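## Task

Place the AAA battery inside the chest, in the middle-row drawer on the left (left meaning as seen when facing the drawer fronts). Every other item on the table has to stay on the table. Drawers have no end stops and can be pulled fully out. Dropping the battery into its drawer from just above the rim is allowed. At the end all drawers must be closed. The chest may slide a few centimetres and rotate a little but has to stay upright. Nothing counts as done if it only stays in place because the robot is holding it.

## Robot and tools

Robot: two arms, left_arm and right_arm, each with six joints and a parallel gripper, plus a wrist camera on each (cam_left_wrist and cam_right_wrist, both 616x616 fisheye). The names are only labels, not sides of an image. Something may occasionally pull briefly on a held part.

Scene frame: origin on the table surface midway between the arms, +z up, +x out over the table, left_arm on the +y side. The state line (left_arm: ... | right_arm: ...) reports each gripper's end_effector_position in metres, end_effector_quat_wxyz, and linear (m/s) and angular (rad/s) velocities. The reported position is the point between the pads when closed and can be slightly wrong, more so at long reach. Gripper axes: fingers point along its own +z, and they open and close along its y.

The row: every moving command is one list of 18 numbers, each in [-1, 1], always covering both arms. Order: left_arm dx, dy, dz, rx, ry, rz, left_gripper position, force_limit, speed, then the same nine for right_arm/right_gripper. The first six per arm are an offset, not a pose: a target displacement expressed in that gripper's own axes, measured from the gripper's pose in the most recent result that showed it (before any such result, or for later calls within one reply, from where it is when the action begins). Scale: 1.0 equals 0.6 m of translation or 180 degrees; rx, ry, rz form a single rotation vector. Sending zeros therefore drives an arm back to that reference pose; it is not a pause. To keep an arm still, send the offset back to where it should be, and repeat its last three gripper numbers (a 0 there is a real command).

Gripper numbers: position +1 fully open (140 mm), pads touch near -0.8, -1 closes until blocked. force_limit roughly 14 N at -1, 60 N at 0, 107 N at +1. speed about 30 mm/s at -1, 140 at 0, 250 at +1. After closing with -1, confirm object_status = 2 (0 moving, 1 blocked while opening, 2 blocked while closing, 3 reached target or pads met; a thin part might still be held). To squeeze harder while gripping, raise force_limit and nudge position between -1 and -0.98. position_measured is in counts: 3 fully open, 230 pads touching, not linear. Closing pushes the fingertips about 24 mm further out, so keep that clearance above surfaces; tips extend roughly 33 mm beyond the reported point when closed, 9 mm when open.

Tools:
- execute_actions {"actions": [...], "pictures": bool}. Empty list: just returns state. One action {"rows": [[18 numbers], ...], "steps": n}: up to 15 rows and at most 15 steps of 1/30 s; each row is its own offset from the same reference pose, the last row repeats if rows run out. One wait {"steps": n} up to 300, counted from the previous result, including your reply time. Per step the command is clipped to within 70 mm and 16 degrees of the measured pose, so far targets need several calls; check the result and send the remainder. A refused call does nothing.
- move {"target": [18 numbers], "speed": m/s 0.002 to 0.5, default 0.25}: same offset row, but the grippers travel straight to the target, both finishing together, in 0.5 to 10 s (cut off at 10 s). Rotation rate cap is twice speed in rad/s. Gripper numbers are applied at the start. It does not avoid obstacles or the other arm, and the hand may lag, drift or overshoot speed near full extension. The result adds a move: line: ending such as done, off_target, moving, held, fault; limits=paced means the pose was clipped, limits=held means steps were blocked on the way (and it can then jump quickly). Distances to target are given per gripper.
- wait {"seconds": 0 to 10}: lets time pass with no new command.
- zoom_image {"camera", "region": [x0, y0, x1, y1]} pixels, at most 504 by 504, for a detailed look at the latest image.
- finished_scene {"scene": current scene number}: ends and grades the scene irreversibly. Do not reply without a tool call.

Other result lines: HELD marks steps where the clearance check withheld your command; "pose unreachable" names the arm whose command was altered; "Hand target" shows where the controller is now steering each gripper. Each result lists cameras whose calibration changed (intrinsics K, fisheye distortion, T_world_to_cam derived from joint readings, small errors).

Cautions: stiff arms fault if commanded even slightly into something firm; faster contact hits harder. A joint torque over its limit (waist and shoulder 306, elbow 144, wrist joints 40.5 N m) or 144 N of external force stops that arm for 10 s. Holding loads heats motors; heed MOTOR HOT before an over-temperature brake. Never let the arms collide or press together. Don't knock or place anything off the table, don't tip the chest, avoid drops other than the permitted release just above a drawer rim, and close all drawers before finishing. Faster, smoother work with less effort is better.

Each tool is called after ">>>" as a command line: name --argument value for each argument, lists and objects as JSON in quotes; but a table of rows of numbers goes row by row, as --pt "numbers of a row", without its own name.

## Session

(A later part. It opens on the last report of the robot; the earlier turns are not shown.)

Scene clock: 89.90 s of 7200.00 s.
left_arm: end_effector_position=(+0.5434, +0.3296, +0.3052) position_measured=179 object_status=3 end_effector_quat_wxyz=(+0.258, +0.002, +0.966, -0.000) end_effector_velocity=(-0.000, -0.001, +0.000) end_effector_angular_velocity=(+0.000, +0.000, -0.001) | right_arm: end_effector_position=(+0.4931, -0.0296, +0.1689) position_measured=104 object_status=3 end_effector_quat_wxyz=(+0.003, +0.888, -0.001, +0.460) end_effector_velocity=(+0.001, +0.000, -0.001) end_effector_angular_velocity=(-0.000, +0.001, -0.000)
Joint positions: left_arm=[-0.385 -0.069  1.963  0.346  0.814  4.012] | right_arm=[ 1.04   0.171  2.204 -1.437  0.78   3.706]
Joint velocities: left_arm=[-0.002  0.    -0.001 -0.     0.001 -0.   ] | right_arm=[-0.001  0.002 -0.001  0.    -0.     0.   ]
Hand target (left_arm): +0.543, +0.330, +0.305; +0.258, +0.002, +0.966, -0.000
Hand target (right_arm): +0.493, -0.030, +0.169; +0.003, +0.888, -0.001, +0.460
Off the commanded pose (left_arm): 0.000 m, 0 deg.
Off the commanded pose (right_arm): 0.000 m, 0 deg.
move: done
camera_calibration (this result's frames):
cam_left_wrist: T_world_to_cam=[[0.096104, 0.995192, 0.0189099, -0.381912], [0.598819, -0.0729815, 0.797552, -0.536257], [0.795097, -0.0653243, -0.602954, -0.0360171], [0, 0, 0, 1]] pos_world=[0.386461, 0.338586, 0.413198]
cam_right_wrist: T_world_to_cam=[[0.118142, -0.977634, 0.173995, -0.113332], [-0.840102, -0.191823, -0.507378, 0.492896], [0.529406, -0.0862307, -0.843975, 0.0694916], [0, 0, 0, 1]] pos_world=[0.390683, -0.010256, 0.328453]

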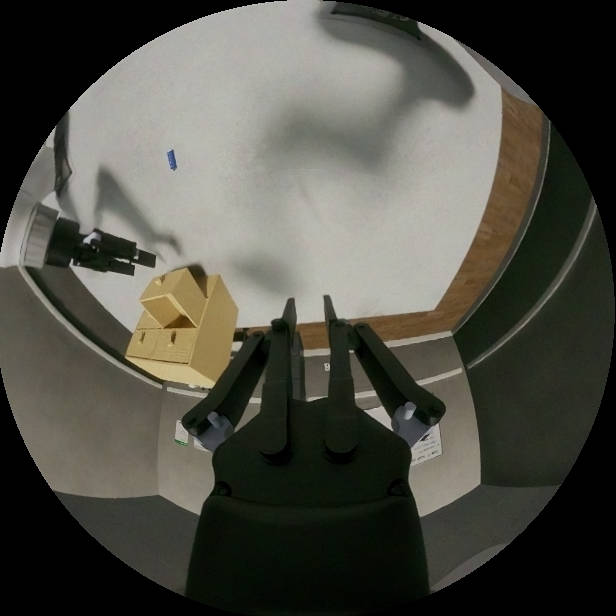

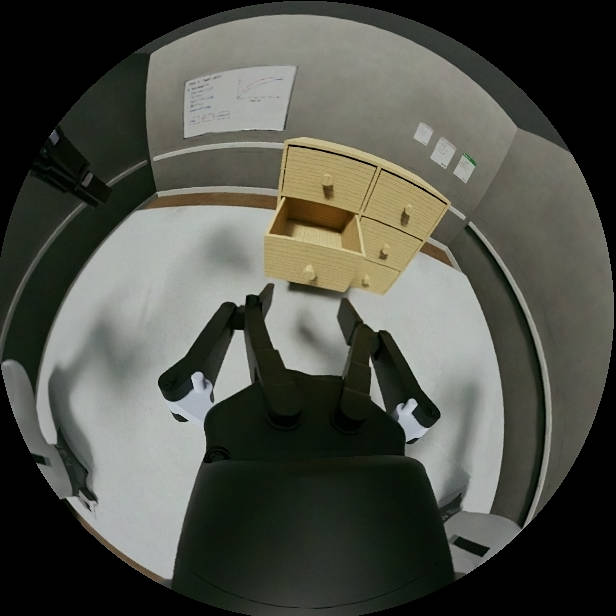

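Move to (.5495,-.0297,.165), grip, push .10.

>>> move --target '[0,0,0,0,0,0,-0.4,0,0.3,0.048,0,0.081,0,0,0,0.2,0.3,0.5]' --speed 0.1

>>> move --target '[0,0,0,0,0,0,-0.4,0,0.3,0,0,0,0,0,0,-1,0.3,0.5]'

>>> move --target '[0,0,0,0,0,0,-0.4,0,0.3,0.1,0,0.143,0,0,0,-1,0.3,0.5]' --speed 0.04

Scene clock: 93.40 s of 7200.00 s.
left_arm: end_effector_position=(+0.5434, +0.3296, +0.3052) position_measured=179 object_status=3 end_effector_quat_wxyz=(+0.258, +0.002, +0.966, -0.000) end_effector_velocity=(+0.000, +0.001, -0.000) end_effector_angular_velocity=(+0.000, +0.000, +0.002) | right_arm: end_effector_position=(+0.5494, -0.0301, +0.1643) position_measured=104 object_status=3 end_effector_quat_wxyz=(+0.003, +0.888, -0.001, +0.460) end_effector_velocity=(+0.000, +0.000, +0.001) end_effector_angular_velocity=(+0.001, -0.000, -0.000)
Joint positions: left_arm=[-0.385 -0.069  1.963  0.346  0.814  4.012] | right_arm=[ 0.948  0.216  2.157 -1.494  0.716  3.693]
Joint velocities: left_arm=[ 0.002  0.     0.    -0.     0.    -0.   ] | right_arm=[-0.    -0.    -0.001 -0.    -0.     0.   ]
Hand target (left_arm): +0.543, +0.330, +0.305; +0.258, +0.002, +0.966, -0.000
Hand target (right_arm): +0.549, -0.030, +0.164; +0.003, +0.888, -0.001, +0.460
Off the commanded pose (left_arm): 0.000 m, 0 deg.
Off the commanded pose (right_arm): 0.000 m, 0 deg.
move: done
camera_calibration (this result's frames):
cam_left_wrist: T_world_to_cam=[[0.0960897, 0.995193, 0.0189055, -0.381902], [0.598826, -0.0729698, 0.797548, -0.53626], [0.795093, -0.065315, -0.60296, -0.0360207], [0, 0, 0, 1]] pos_world=[0.386463, 0.338583, 0.413194]
cam_right_wrist: T_world_to_cam=[[0.118155, -0.977596, 0.174202, -0.119659], [-0.840037, -0.191952, -0.507438, 0.537758], [0.529507, -0.0863802, -0.843896, 0.0356749], [0, 0, 0, 1]] pos_world=[0.446985, -0.0106725, 0.32383]

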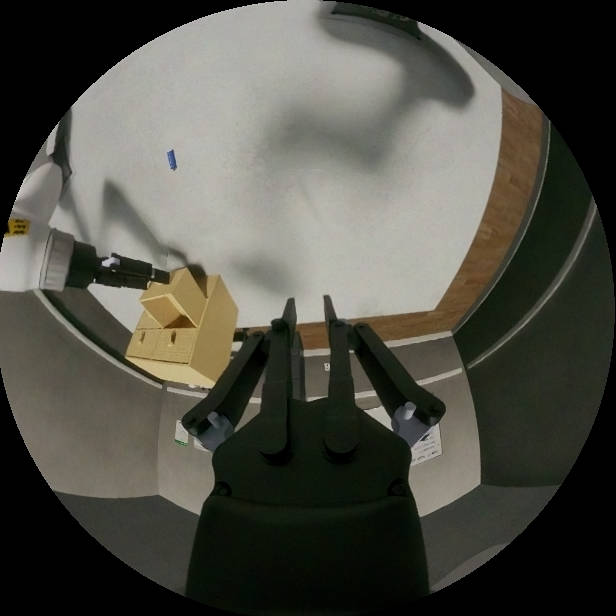

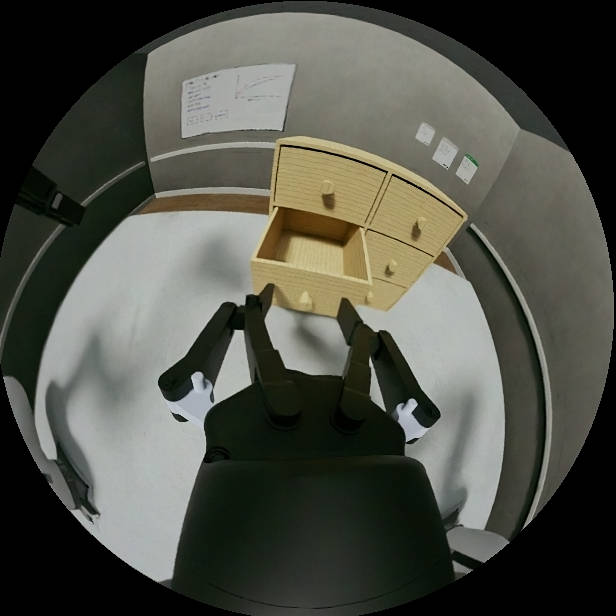

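Scene clock: 94.00 s of 7200.00 s.
left_arm: end_effector_position=(+0.5434, +0.3296, +0.3052) position_measured=179 object_status=3 end_effector_quat_wxyz=(+0.258, +0.002, +0.966, -0.000) end_effector_velocity=(-0.000, -0.000, -0.000) end_effector_angular_velocity=(+0.000, +0.000, -0.000) | right_arm: end_effector_position=(+0.5494, -0.0301, +0.1643) position_measured=214 object_status=2 end_effector_quat_wxyz=(+0.003, +0.888, -0.001, +0.460) end_effector_velocity=(-0.001, -0.000, -0.001) end_effector_angular_velocity=(-0.001, +0.002, +0.001)
Joint positions: left_arm=[-0.385 -0.069  1.963  0.346  0.814  4.012] | right_arm=[ 0.948  0.216  2.157 -1.494  0.716  3.693]
Joint velocities: left_arm=[-0. -0.  0.  0.  0. -0.] | right_arm=[ 0.001  0.     0.002  0.    -0.    -0.   ]
Hand target (left_arm): +0.543, +0.330, +0.305; +0.258, +0.002, +0.966, -0.000
Hand target (right_arm): +0.549, -0.030, +0.164; +0.003, +0.888, -0.001, +0.460
Off the commanded pose (left_arm): 0.000 m, 0 deg.
Off the commanded pose (right_arm): 0.000 m, 0 deg.
move: done
camera_calibration (this result's frames):
cam_left_wrist: T_world_to_cam=[[0.0960899, 0.995193, 0.0189055, -0.381902], [0.598826, -0.0729699, 0.797548, -0.53626], [0.795093, -0.0653152, -0.60296, -0.0360207], [0, 0, 0, 1]] pos_world=[0.386463, 0.338583, 0.413194]
cam_right_wrist: T_world_to_cam=[[0.118213, -0.977591, 0.174189, -0.11967], [-0.840026, -0.191995, -0.507439, 0.53776], [0.529512, -0.0863368, -0.843898, 0.0356763], [0, 0, 0, 1]] pos_world=[0.446987, -0.0106606, 0.323833]

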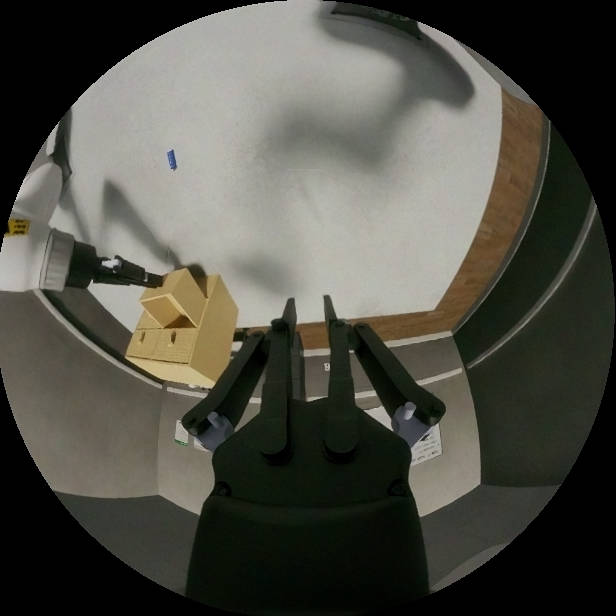

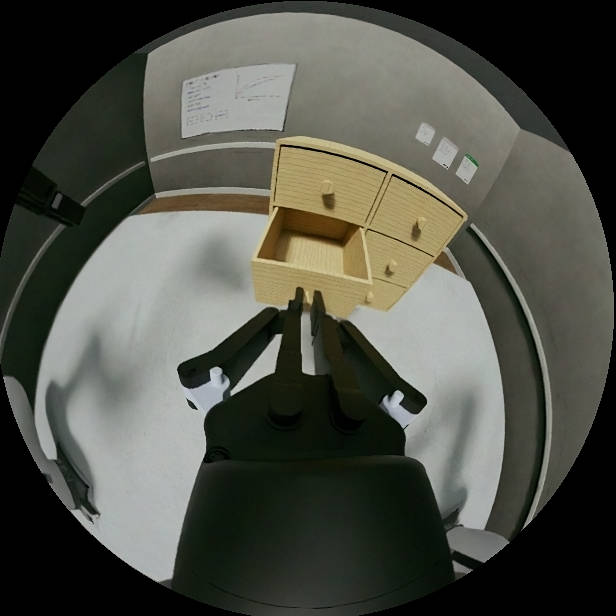

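Scene clock: 96.90 s of 7200.00 s.
left_arm: end_effector_position=(+0.5434, +0.3296, +0.3052) position_measured=179 object_status=3 end_effector_quat_wxyz=(+0.258, +0.002, +0.966, -0.000) end_effector_velocity=(-0.000, -0.001, -0.000) end_effector_angular_velocity=(-0.001, -0.001, -0.002) | right_arm: end_effector_position=(+0.6542, -0.0309, +0.1637) position_measured=214 object_status=2 end_effector_quat_wxyz=(+0.004, +0.888, -0.001, +0.460) end_effector_velocity=(-0.000, -0.000, -0.001) end_effector_angular_velocity=(-0.001, +0.001, +0.000)
Joint positions: left_arm=[-0.385 -0.069  1.963  0.346  0.814  4.012] | right_arm=[ 0.805  0.301  2.039 -1.548  0.617  3.632]
Joint velocities: left_arm=[-0.001  0.     0.    -0.    -0.001 -0.   ] | right_arm=[0.    0.    0.001 0.    0.    0.   ]
Hand target (left_arm): +0.543, +0.330, +0.305; +0.258, +0.002, +0.966, -0.000
Hand target (right_arm): +0.654, -0.031, +0.164; +0.004, +0.888, -0.001, +0.460
Off the commanded pose (left_arm): 0.000 m, 0 deg.
Off the commanded pose (right_arm): 0.000 m, 0 deg.
move: done
camera_calibration (this result's frames):
cam_left_wrist: T_world_to_cam=[[0.0960895, 0.995193, 0.0189052, -0.381902], [0.598827, -0.0729695, 0.797548, -0.53626], [0.795093, -0.065315, -0.60296, -0.0360207], [0, 0, 0, 1]] pos_world=[0.386463, 0.338583, 0.413194]
cam_right_wrist: T_world_to_cam=[[0.118166, -0.977524, 0.174598, -0.132773], [-0.839929, -0.192184, -0.507527, 0.625218], [0.529675, -0.0866776, -0.84376, -0.0205543], [0, 0, 0, 1]] pos_world=[0.551715, -0.0114138, 0.323154]

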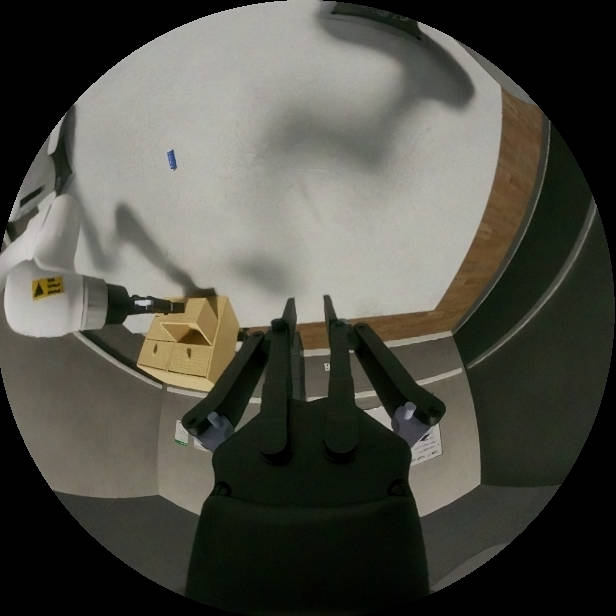

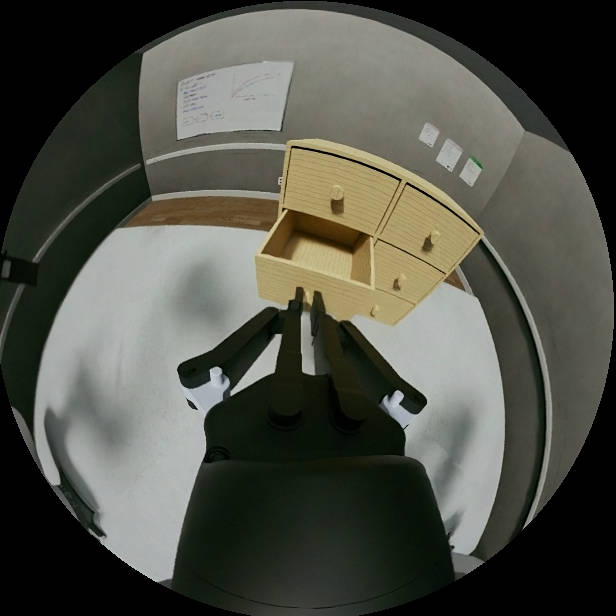

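>>> move --target '[0,0,0,0,0,0,-0.4,0,0.3,0.011,0,-0.0075,0,0,0,-0.98,0.6,0.5]' --speed 0.03

>>> move --target '[0,0,0,0,0,0,-0.4,0,0.3,-0.09,0,-0.13,0,0,0,-0.98,0.6,0.5]' --speed 0.04

Scene clock: 100.93 s of 7200.00 s.
left_arm: end_effector_position=(+0.5434, +0.3296, +0.3052) position_measured=179 object_status=3 end_effector_quat_wxyz=(+0.258, +0.002, +0.966, -0.000) end_effector_velocity=(-0.000, -0.000, +0.000) end_effector_angular_velocity=(+0.000, -0.000, -0.000) | right_arm: end_effector_position=(+0.6544, -0.0310, +0.1716) position_measured=216 object_status=2 end_effector_quat_wxyz=(+0.004, +0.888, -0.001, +0.460) end_effector_velocity=(+0.001, +0.001, +0.001) end_effector_angular_velocity=(+0.001, -0.001, +0.000)
Joint positions: left_arm=[-0.385 -0.069  1.963  0.346  0.814  4.012] | right_arm=[ 0.805  0.291  2.034 -1.526  0.618  3.606]
Joint velocities: left_arm=[-0.001 -0.    -0.     0.     0.    -0.   ] | right_arm=[ 0.     0.    -0.002  0.     0.    -0.001]
Hand target (left_arm): +0.543, +0.330, +0.305; +0.258, +0.002, +0.966, -0.000
Hand target (right_arm): +0.654, -0.031, +0.172; +0.004, +0.888, -0.001, +0.460
Off the commanded pose (left_arm): 0.000 m, 0 deg.
Off the commanded pose (right_arm): 0.000 m, 0 deg.
After step 90, 0.33 s passed at rest.
move: done
camera_calibration (this result's frames):
cam_left_wrist: T_world_to_cam=[[0.0960897, 0.995193, 0.0189052, -0.381902], [0.598826, -0.0729696, 0.797548, -0.53626], [0.795094, -0.0653152, -0.60296, -0.0360207], [0, 0, 0, 1]] pos_world=[0.386463, 0.338583, 0.413194]
cam_right_wrist: T_world_to_cam=[[0.118011, -0.977536, 0.174636, -0.13417], [-0.839975, -0.192068, -0.507496, 0.629439], [0.529637, -0.0867994, -0.843771, -0.0139222], [0, 0, 0, 1]] pos_world=[0.55192, -0.0114691, 0.331121]

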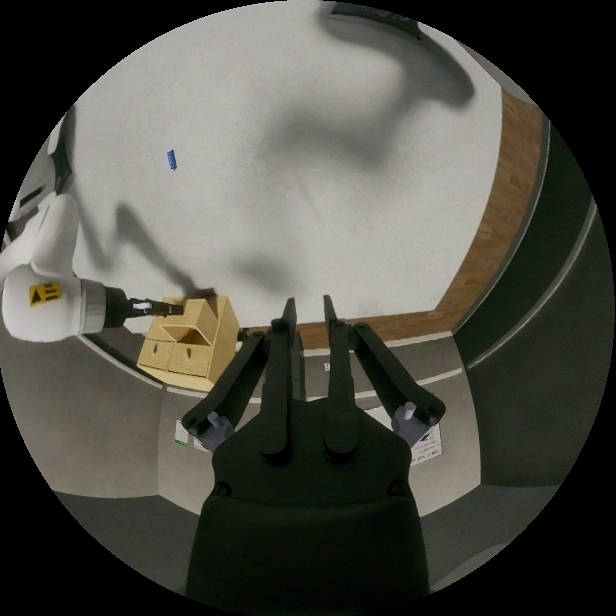

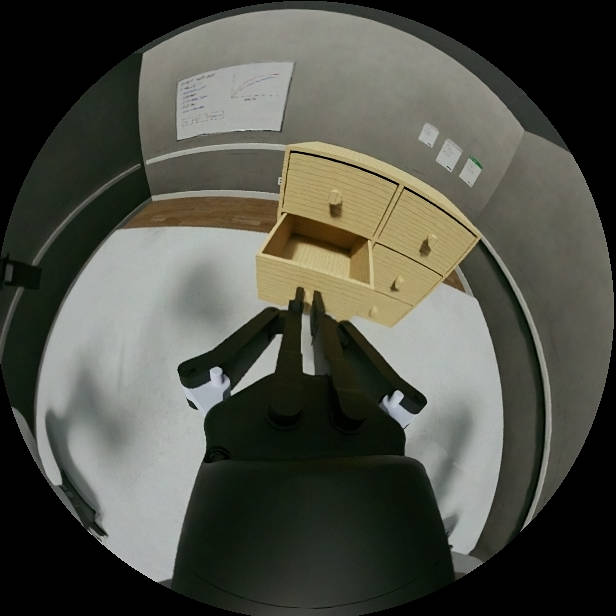

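Scene clock: 103.57 s of 7200.00 s.
left_arm: end_effector_position=(+0.5434, +0.3296, +0.3052) position_measured=179 object_status=3 end_effector_quat_wxyz=(+0.258, +0.002, +0.966, -0.000) end_effector_velocity=(+0.000, +0.001, +0.000) end_effector_angular_velocity=(+0.001, +0.001, +0.002) | right_arm: end_effector_position=(+0.5595, -0.0302, +0.1727) position_measured=216 object_status=2 end_effector_quat_wxyz=(+0.004, +0.888, -0.001, +0.460) end_effector_velocity=(+0.000, -0.000, -0.001) end_effector_angular_velocity=(-0.001, +0.001, -0.000)
Joint positions: left_arm=[-0.385 -0.069  1.963  0.346  0.814  4.012] | right_arm=[ 0.933  0.212  2.141 -1.481  0.708  3.661]
Joint velocities: left_arm=[ 0.001 -0.    -0.001  0.     0.002 -0.   ] | right_arm=[-0.     0.001 -0.    -0.    -0.     0.   ]
Hand target (left_arm): +0.543, +0.330, +0.305; +0.258, +0.002, +0.966, -0.000
Hand target (right_arm): +0.559, -0.030, +0.173; +0.004, +0.888, -0.001, +0.460
Off the commanded pose (left_arm): 0.000 m, 0 deg.
Off the commanded pose (right_arm): 0.000 m, 0 deg.
move: done
camera_calibration (this result's frames):
cam_left_wrist: T_world_to_cam=[[0.0960895, 0.995193, 0.0189052, -0.381902], [0.598826, -0.0729695, 0.797548, -0.53626], [0.795094, -0.0653151, -0.602959, -0.0360208], [0, 0, 0, 1]] pos_world=[0.386463, 0.338583, 0.413194]
cam_right_wrist: T_world_to_cam=[[0.118044, -0.977587, 0.174324, -0.122406], [-0.84004, -0.191923, -0.507443, 0.550424], [0.529527, -0.0865388, -0.843868, 0.0373733], [0, 0, 0, 1]] pos_world=[0.457037, -0.0107897, 0.332185]

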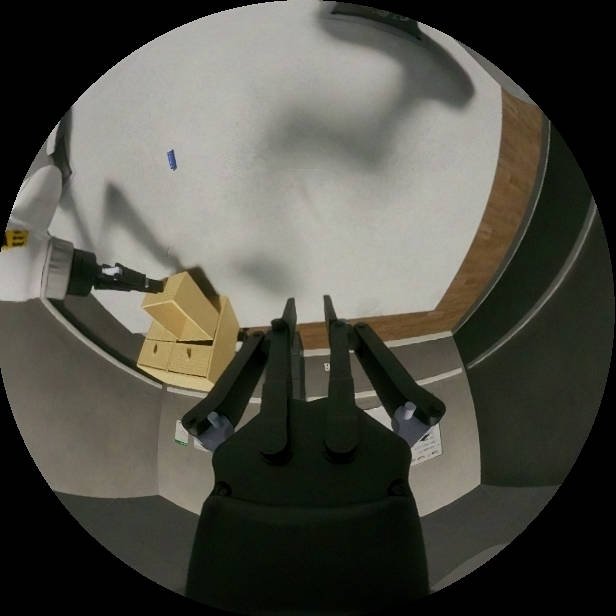

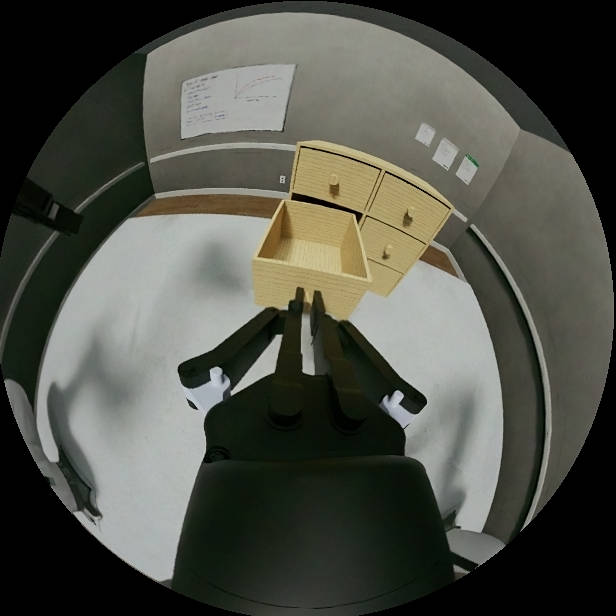

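>>> execute_actions --actions '[]'

Scene clock: 112.10 s of 7200.00 s.
left_arm: end_effector_position=(+0.5434, +0.3296, +0.3052) position_measured=179 object_status=3 end_effector_quat_wxyz=(+0.258, +0.002, +0.966, -0.000) end_effector_velocity=(-0.000, -0.001, -0.000) end_effector_angular_velocity=(-0.000, +0.000, -0.001) | right_arm: end_effector_position=(+0.5595, -0.0302, +0.1727) position_measured=216 object_status=2 end_effector_quat_wxyz=(+0.004, +0.888, -0.001, +0.460) end_effector_velocity=(+0.000, -0.001, -0.001) end_effector_angular_velocity=(-0.001, +0.001, -0.001)
Joint positions: left_arm=[-0.385 -0.069  1.963  0.346  0.814  4.012] | right_arm=[ 0.933  0.212  2.141 -1.481  0.708  3.661]
Joint velocities: left_arm=[-0.001 -0.     0.001 -0.    -0.    -0.   ] | right_arm=[-0.     0.001  0.     0.     0.     0.   ]
Hand target (left_arm): +0.543, +0.330, +0.305; +0.258, +0.002, +0.966, -0.000
Hand target (right_arm): +0.559, -0.030, +0.173; +0.004, +0.888, -0.001, +0.460
Off the commanded pose (left_arm): 0.000 m, 0 deg.
Off the commanded pose (right_arm): 0.000 m, 0 deg.
Steps of this call (steps 1 to 120: nothing new was sent; then 4.53 s passed at rest). Readings (end_effector_position | what the end effector reports):
1: left_arm (+0.5434, +0.3296, +0.3052) | right_arm (+0.5595, -0.0302, +0.1727) | left_arm position_measured=179 object_status=3 | right_arm position_measured=216 object_status=2
2: left_arm (+0.5434, +0.3296, +0.3052) | right_arm (+0.5595, -0.0302, +0.1727) | left_arm position_measured=179 object_status=3 | right_arm position_measured=216 object_status=2
4: left_arm (+0.5434, +0.3296, +0.3052) | right_arm (+0.5595, -0.0302, +0.1727) | left_arm position_measured=179 object_status=3 | right_arm position_measured=216 object_status=2
8: left_arm (+0.5434, +0.3296, +0.3052) | right_arm (+0.5595, -0.0302, +0.1727) | left_arm position_measured=179 object_status=3 | right_arm position_measured=216 object_status=2
120: the state above
camera_calibration (this result's frames):
cam_left_wrist: T_world_to_cam=[[0.0960894, 0.995193, 0.018905, -0.381902], [0.598826, -0.0729693, 0.797548, -0.53626], [0.795094, -0.0653151, -0.60296, -0.0360208], [0, 0, 0, 1]] pos_world=[0.386463, 0.338583, 0.413194]
cam_right_wrist: T_world_to_cam=[[0.118072, -0.977587, 0.174308, -0.122403], [-0.840036, -0.191938, -0.507444, 0.550417], [0.529527, -0.0865101, -0.84387, 0.037385], [0, 0, 0, 1]] pos_world=[0.457026, -0.0107795, 0.33219]

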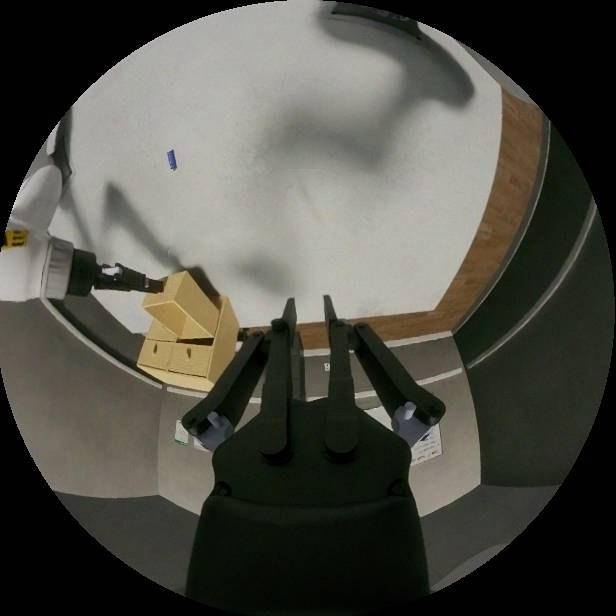

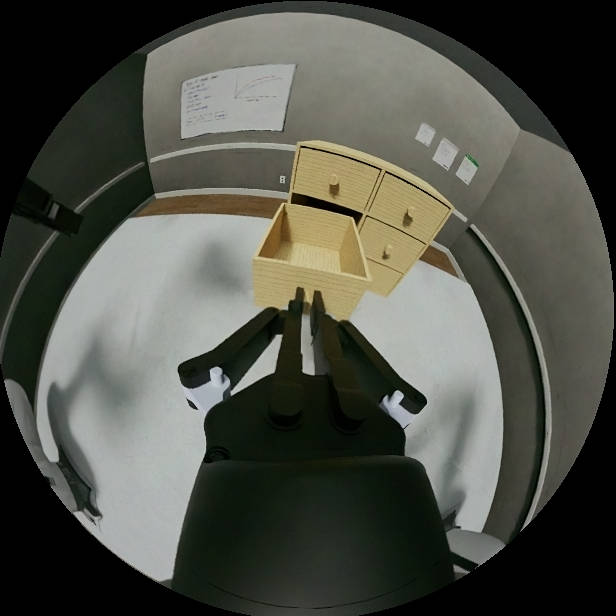

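>>> zoom_image --camera "cam_right_wrist" --region '[230,120,470,320]'

>>> zoom_image --camera "cam_left_wrist" --region '[110,250,270,410]'

Region (230, 120, 470, 320) of cam_right_wrist's 616x616 image, scaled by 2.100, with more detail than that image has.

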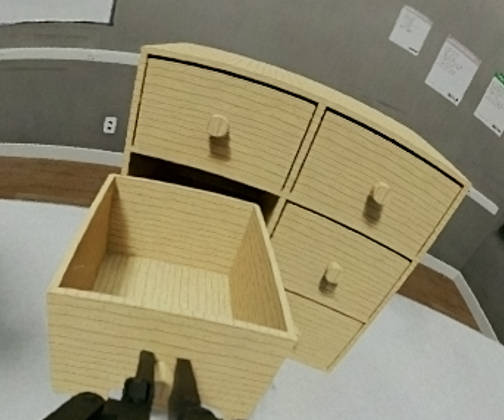

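Region (110, 250, 270, 410) of cam_left_wrist's 616x616 image, scaled by 3.150, with more detail than that image has.

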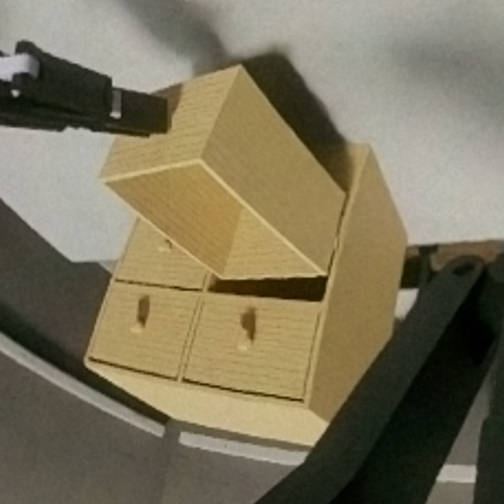

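>>> move --target '[0,0,0,0,0,0,-0.4,0,0.3,-0.016,-0.03,-0.01,-0.032,0,0.022,-0.98,0.6,0.5]' --speed 0.03

>>> zoom_image --camera "cam_right_wrist" --region '[230,120,470,320]'

>>> zoom_image --camera "cam_left_wrist" --region '[110,250,270,410]'

Scene clock: 125.97 s of 7200.00 s.
left_arm: end_effector_position=(+0.5434, +0.3296, +0.3052) position_measured=179 object_status=3 end_effector_quat_wxyz=(+0.258, +0.002, +0.966, -0.000) end_effector_velocity=(-0.000, +0.000, -0.000) end_effector_angular_velocity=(-0.000, +0.000, +0.000) | right_arm: end_effector_position=(+0.5491, -0.0121, +0.1682) position_measured=216 object_status=2 end_effector_quat_wxyz=(+0.032, +0.886, -0.055, +0.459) end_effector_velocity=(-0.001, -0.001, -0.001) end_effector_angular_velocity=(-0.001, +0.002, -0.001)
Joint positions: left_arm=[-0.385 -0.069  1.963  0.346  0.814  4.012] | right_arm=[ 1.001  0.27   2.073 -1.358  0.844  3.675]
Joint velocities: left_arm=[ 0. -0.  0. -0.  0.  0.] | right_arm=[0.    0.001 0.002 0.001 0.    0.   ]
Hand target (left_arm): +0.543, +0.330, +0.305; +0.258, +0.002, +0.966, -0.000
Hand target (right_arm): +0.549, -0.012, +0.168; +0.032, +0.886, -0.055, +0.459
Off the commanded pose (left_arm): 0.000 m, 0 deg.
Off the commanded pose (right_arm): 0.000 m, 0 deg.
After step 90, 8.60 s passed at rest.
move: done
camera_calibration (this result's frames):
cam_left_wrist: T_world_to_cam=[[0.0960894, 0.995193, 0.0189049, -0.381902], [0.598826, -0.0729692, 0.797548, -0.53626], [0.795094, -0.0653152, -0.602959, -0.0360209], [0, 0, 0, 1]] pos_world=[0.386463, 0.338583, 0.413194]
cam_right_wrist: T_world_to_cam=[[-0.00184013, -0.984429, 0.175773, -0.0372229], [-0.856955, -0.0890395, -0.507642, 0.553493], [0.515388, -0.151564, -0.843447, 0.047549], [0, 0, 0, 1]] pos_world=[0.449744, 0.0198461, 0.327624]

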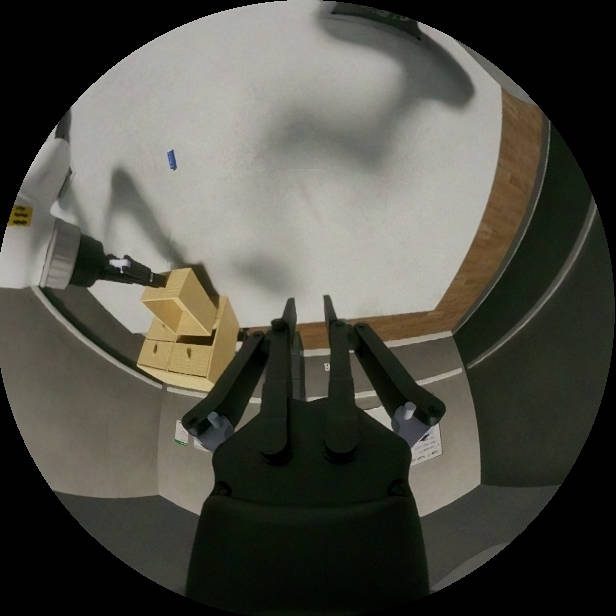

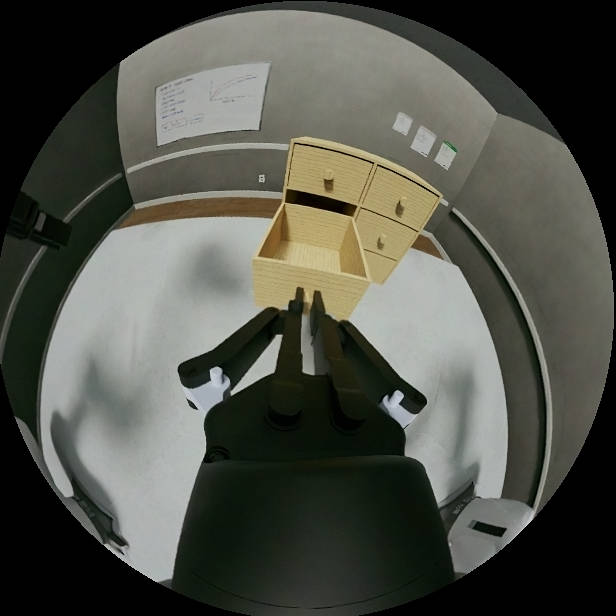

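Region (230, 120, 470, 320) of cam_right_wrist's 616x616 image, scaled by 2.100, with more detail than that image has.

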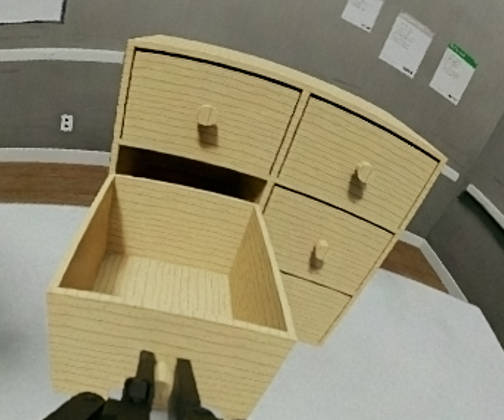

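Region (110, 250, 270, 410) of cam_left_wrist's 616x616 image, scaled by 3.150, with more detail than that image has.

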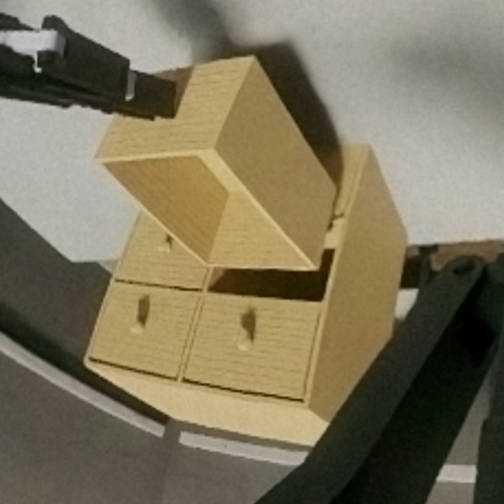

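>>> move --target '[0,0,0,0,0,0,-0.4,0,0.3,0.019,0,0.027,0,0,0,-0.98,0.6,0.5]' --speed 0.02

>>> zoom_image --camera "cam_right_wrist" --region '[230,120,470,320]'

>>> zoom_image --camera "cam_left_wrist" --region '[110,250,270,410]'

Scene clock: 131.37 s of 7200.00 s.
left_arm: end_effector_position=(+0.5434, +0.3296, +0.3052) position_measured=179 object_status=3 end_effector_quat_wxyz=(+0.258, +0.002, +0.966, -0.000) end_effector_velocity=(-0.001, -0.001, -0.000) end_effector_angular_velocity=(+0.000, +0.001, -0.002) | right_arm: end_effector_position=(+0.5688, -0.0147, +0.1682) position_measured=216 object_status=2 end_effector_quat_wxyz=(+0.032, +0.886, -0.055, +0.459) end_effector_velocity=(-0.000, +0.001, -0.001) end_effector_angular_velocity=(-0.001, +0.000, +0.001)
Joint positions: left_arm=[-0.385 -0.069  1.963  0.346  0.814  4.012] | right_arm=[ 0.97   0.281  2.057 -1.372  0.823  3.663]
Joint velocities: left_arm=[-0.002  0.     0.    -0.     0.    -0.   ] | right_arm=[ 0.001  0.001 -0.     0.    -0.    -0.   ]
Hand target (left_arm): +0.543, +0.330, +0.305; +0.258, +0.002, +0.966, -0.000
Hand target (right_arm): +0.569, -0.015, +0.168; +0.032, +0.886, -0.055, +0.459
Off the commanded pose (left_arm): 0.000 m, 0 deg.
Off the commanded pose (right_arm): 0.000 m, 0 deg.
move: done
camera_calibration (this result's frames):
cam_left_wrist: T_world_to_cam=[[0.0960898, 0.995193, 0.0189051, -0.381902], [0.598826, -0.0729696, 0.797548, -0.53626], [0.795094, -0.0653154, -0.60296, -0.0360207], [0, 0, 0, 1]] pos_world=[0.386463, 0.338583, 0.413194]
cam_right_wrist: T_world_to_cam=[[-0.00184955, -0.984416, 0.175848, -0.039708], [-0.856939, -0.0890745, -0.507662, 0.570073], [0.515414, -0.15163, -0.84342, 0.036963], [0, 0, 0, 1]] pos_world=[0.469393, 0.0172945, 0.327562]

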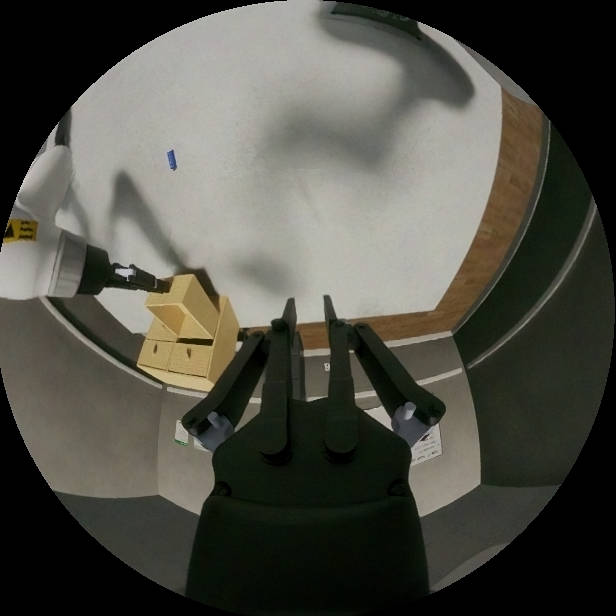

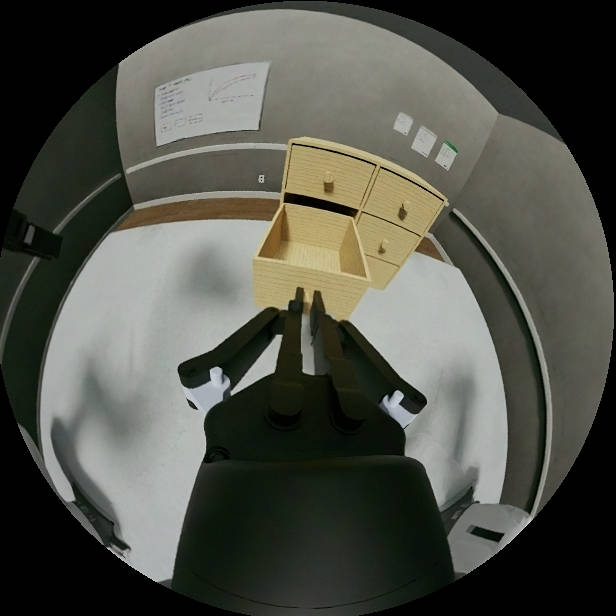

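Region (230, 120, 470, 320) of cam_right_wrist's 616x616 image, scaled by 2.100, with more detail than that image has.

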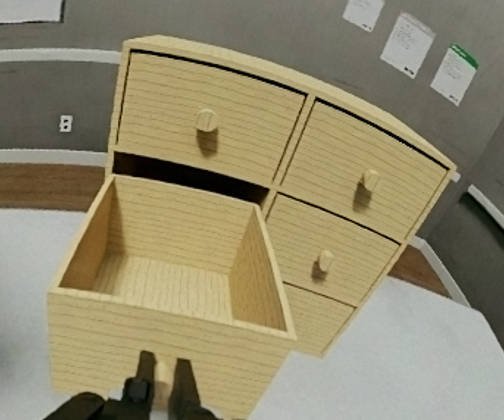

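Region (110, 250, 270, 410) of cam_left_wrist's 616x616 image, scaled by 3.150, with more detail than that image has.

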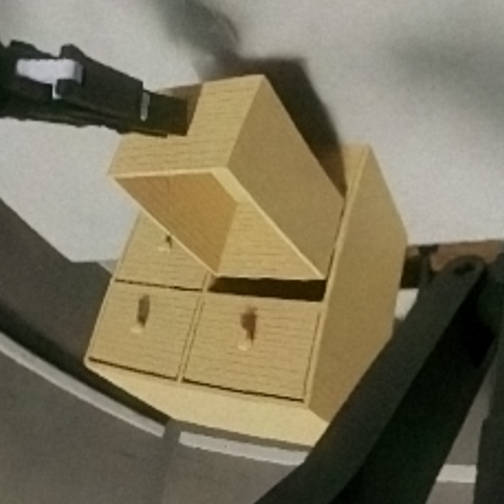

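>>> move --target '[0,0,0,0,0,0,-0.4,0,0.3,0.019,0.003,0.027,0,0,0,-0.98,0.6,0.5]' --speed 0.02

>>> zoom_image --camera "cam_right_wrist" --region '[230,120,470,320]'

>>> zoom_image --camera "cam_left_wrist" --region '[110,250,270,410]'

Scene clock: 137.40 s of 7200.00 s.
left_arm: end_effector_position=(+0.5434, +0.3296, +0.3052) position_measured=179 object_status=3 end_effector_quat_wxyz=(+0.258, +0.002, +0.966, -0.000) end_effector_velocity=(+0.000, -0.001, +0.000) end_effector_angular_velocity=(-0.000, -0.001, -0.001) | right_arm: end_effector_position=(+0.5882, -0.0191, +0.1681) position_measured=216 object_status=2 end_effector_quat_wxyz=(+0.032, +0.886, -0.055, +0.459) end_effector_velocity=(+0.000, -0.000, -0.000) end_effector_angular_velocity=(-0.001, +0.000, +0.000)
Joint positions: left_arm=[-0.385 -0.069  1.963  0.346  0.814  4.012] | right_arm=[ 0.938  0.291  2.044 -1.386  0.801  3.651]
Joint velocities: left_arm=[-0.001 -0.    -0.     0.    -0.     0.   ] | right_arm=[-0.  0.  0. -0. -0. -0.]
Hand target (left_arm): +0.543, +0.330, +0.305; +0.258, +0.002, +0.966, -0.000
Hand target (right_arm): +0.588, -0.019, +0.168; +0.032, +0.886, -0.055, +0.459
Off the commanded pose (left_arm): 0.000 m, 0 deg.
Off the commanded pose (right_arm): 0.000 m, 0 deg.
After step 90, 1.80 s passed at rest.
move: done
camera_calibration (this result's frames):
cam_left_wrist: T_world_to_cam=[[0.0960895, 0.995193, 0.0189051, -0.381902], [0.598826, -0.0729694, 0.797548, -0.53626], [0.795093, -0.0653151, -0.60296, -0.0360208], [0, 0, 0, 1]] pos_world=[0.386463, 0.338583, 0.413194]
cam_right_wrist: T_world_to_cam=[[-0.00187333, -0.9844, 0.175932, -0.0439543], [-0.856923, -0.0891029, -0.507685, 0.586308], [0.515441, -0.151712, -0.843388, 0.0262267], [0, 0, 0, 1]] pos_world=[0.48882, 0.012952, 0.327512]

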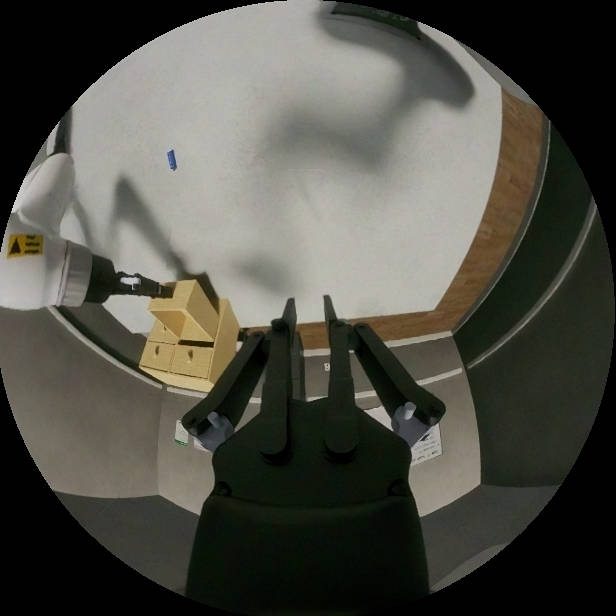

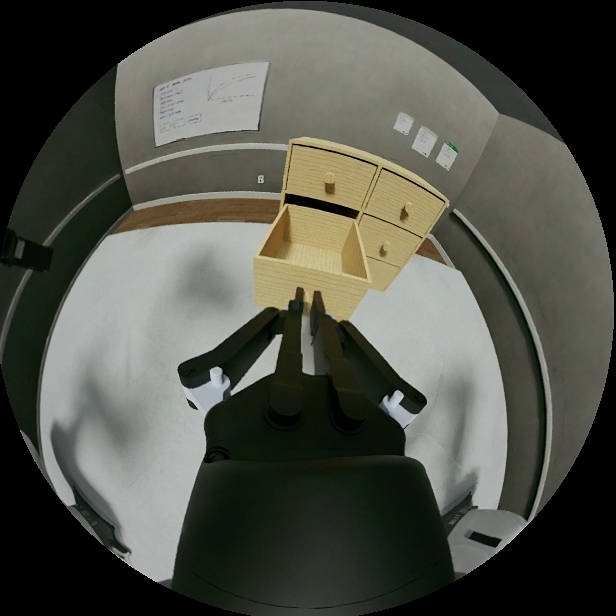

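Region (230, 120, 470, 320) of cam_right_wrist's 616x616 image, scaled by 2.100, with more detail than that image has.

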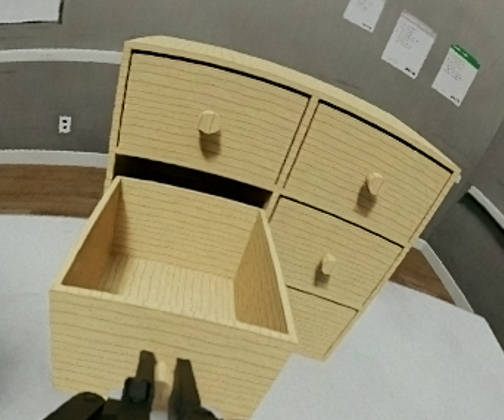

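Region (110, 250, 270, 410) of cam_left_wrist's 616x616 image, scaled by 3.150, with more detail than that image has.

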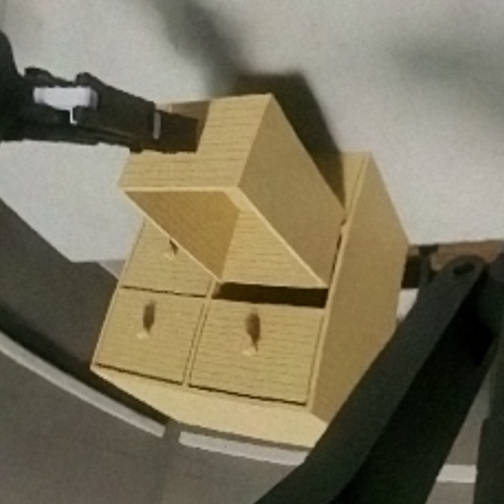

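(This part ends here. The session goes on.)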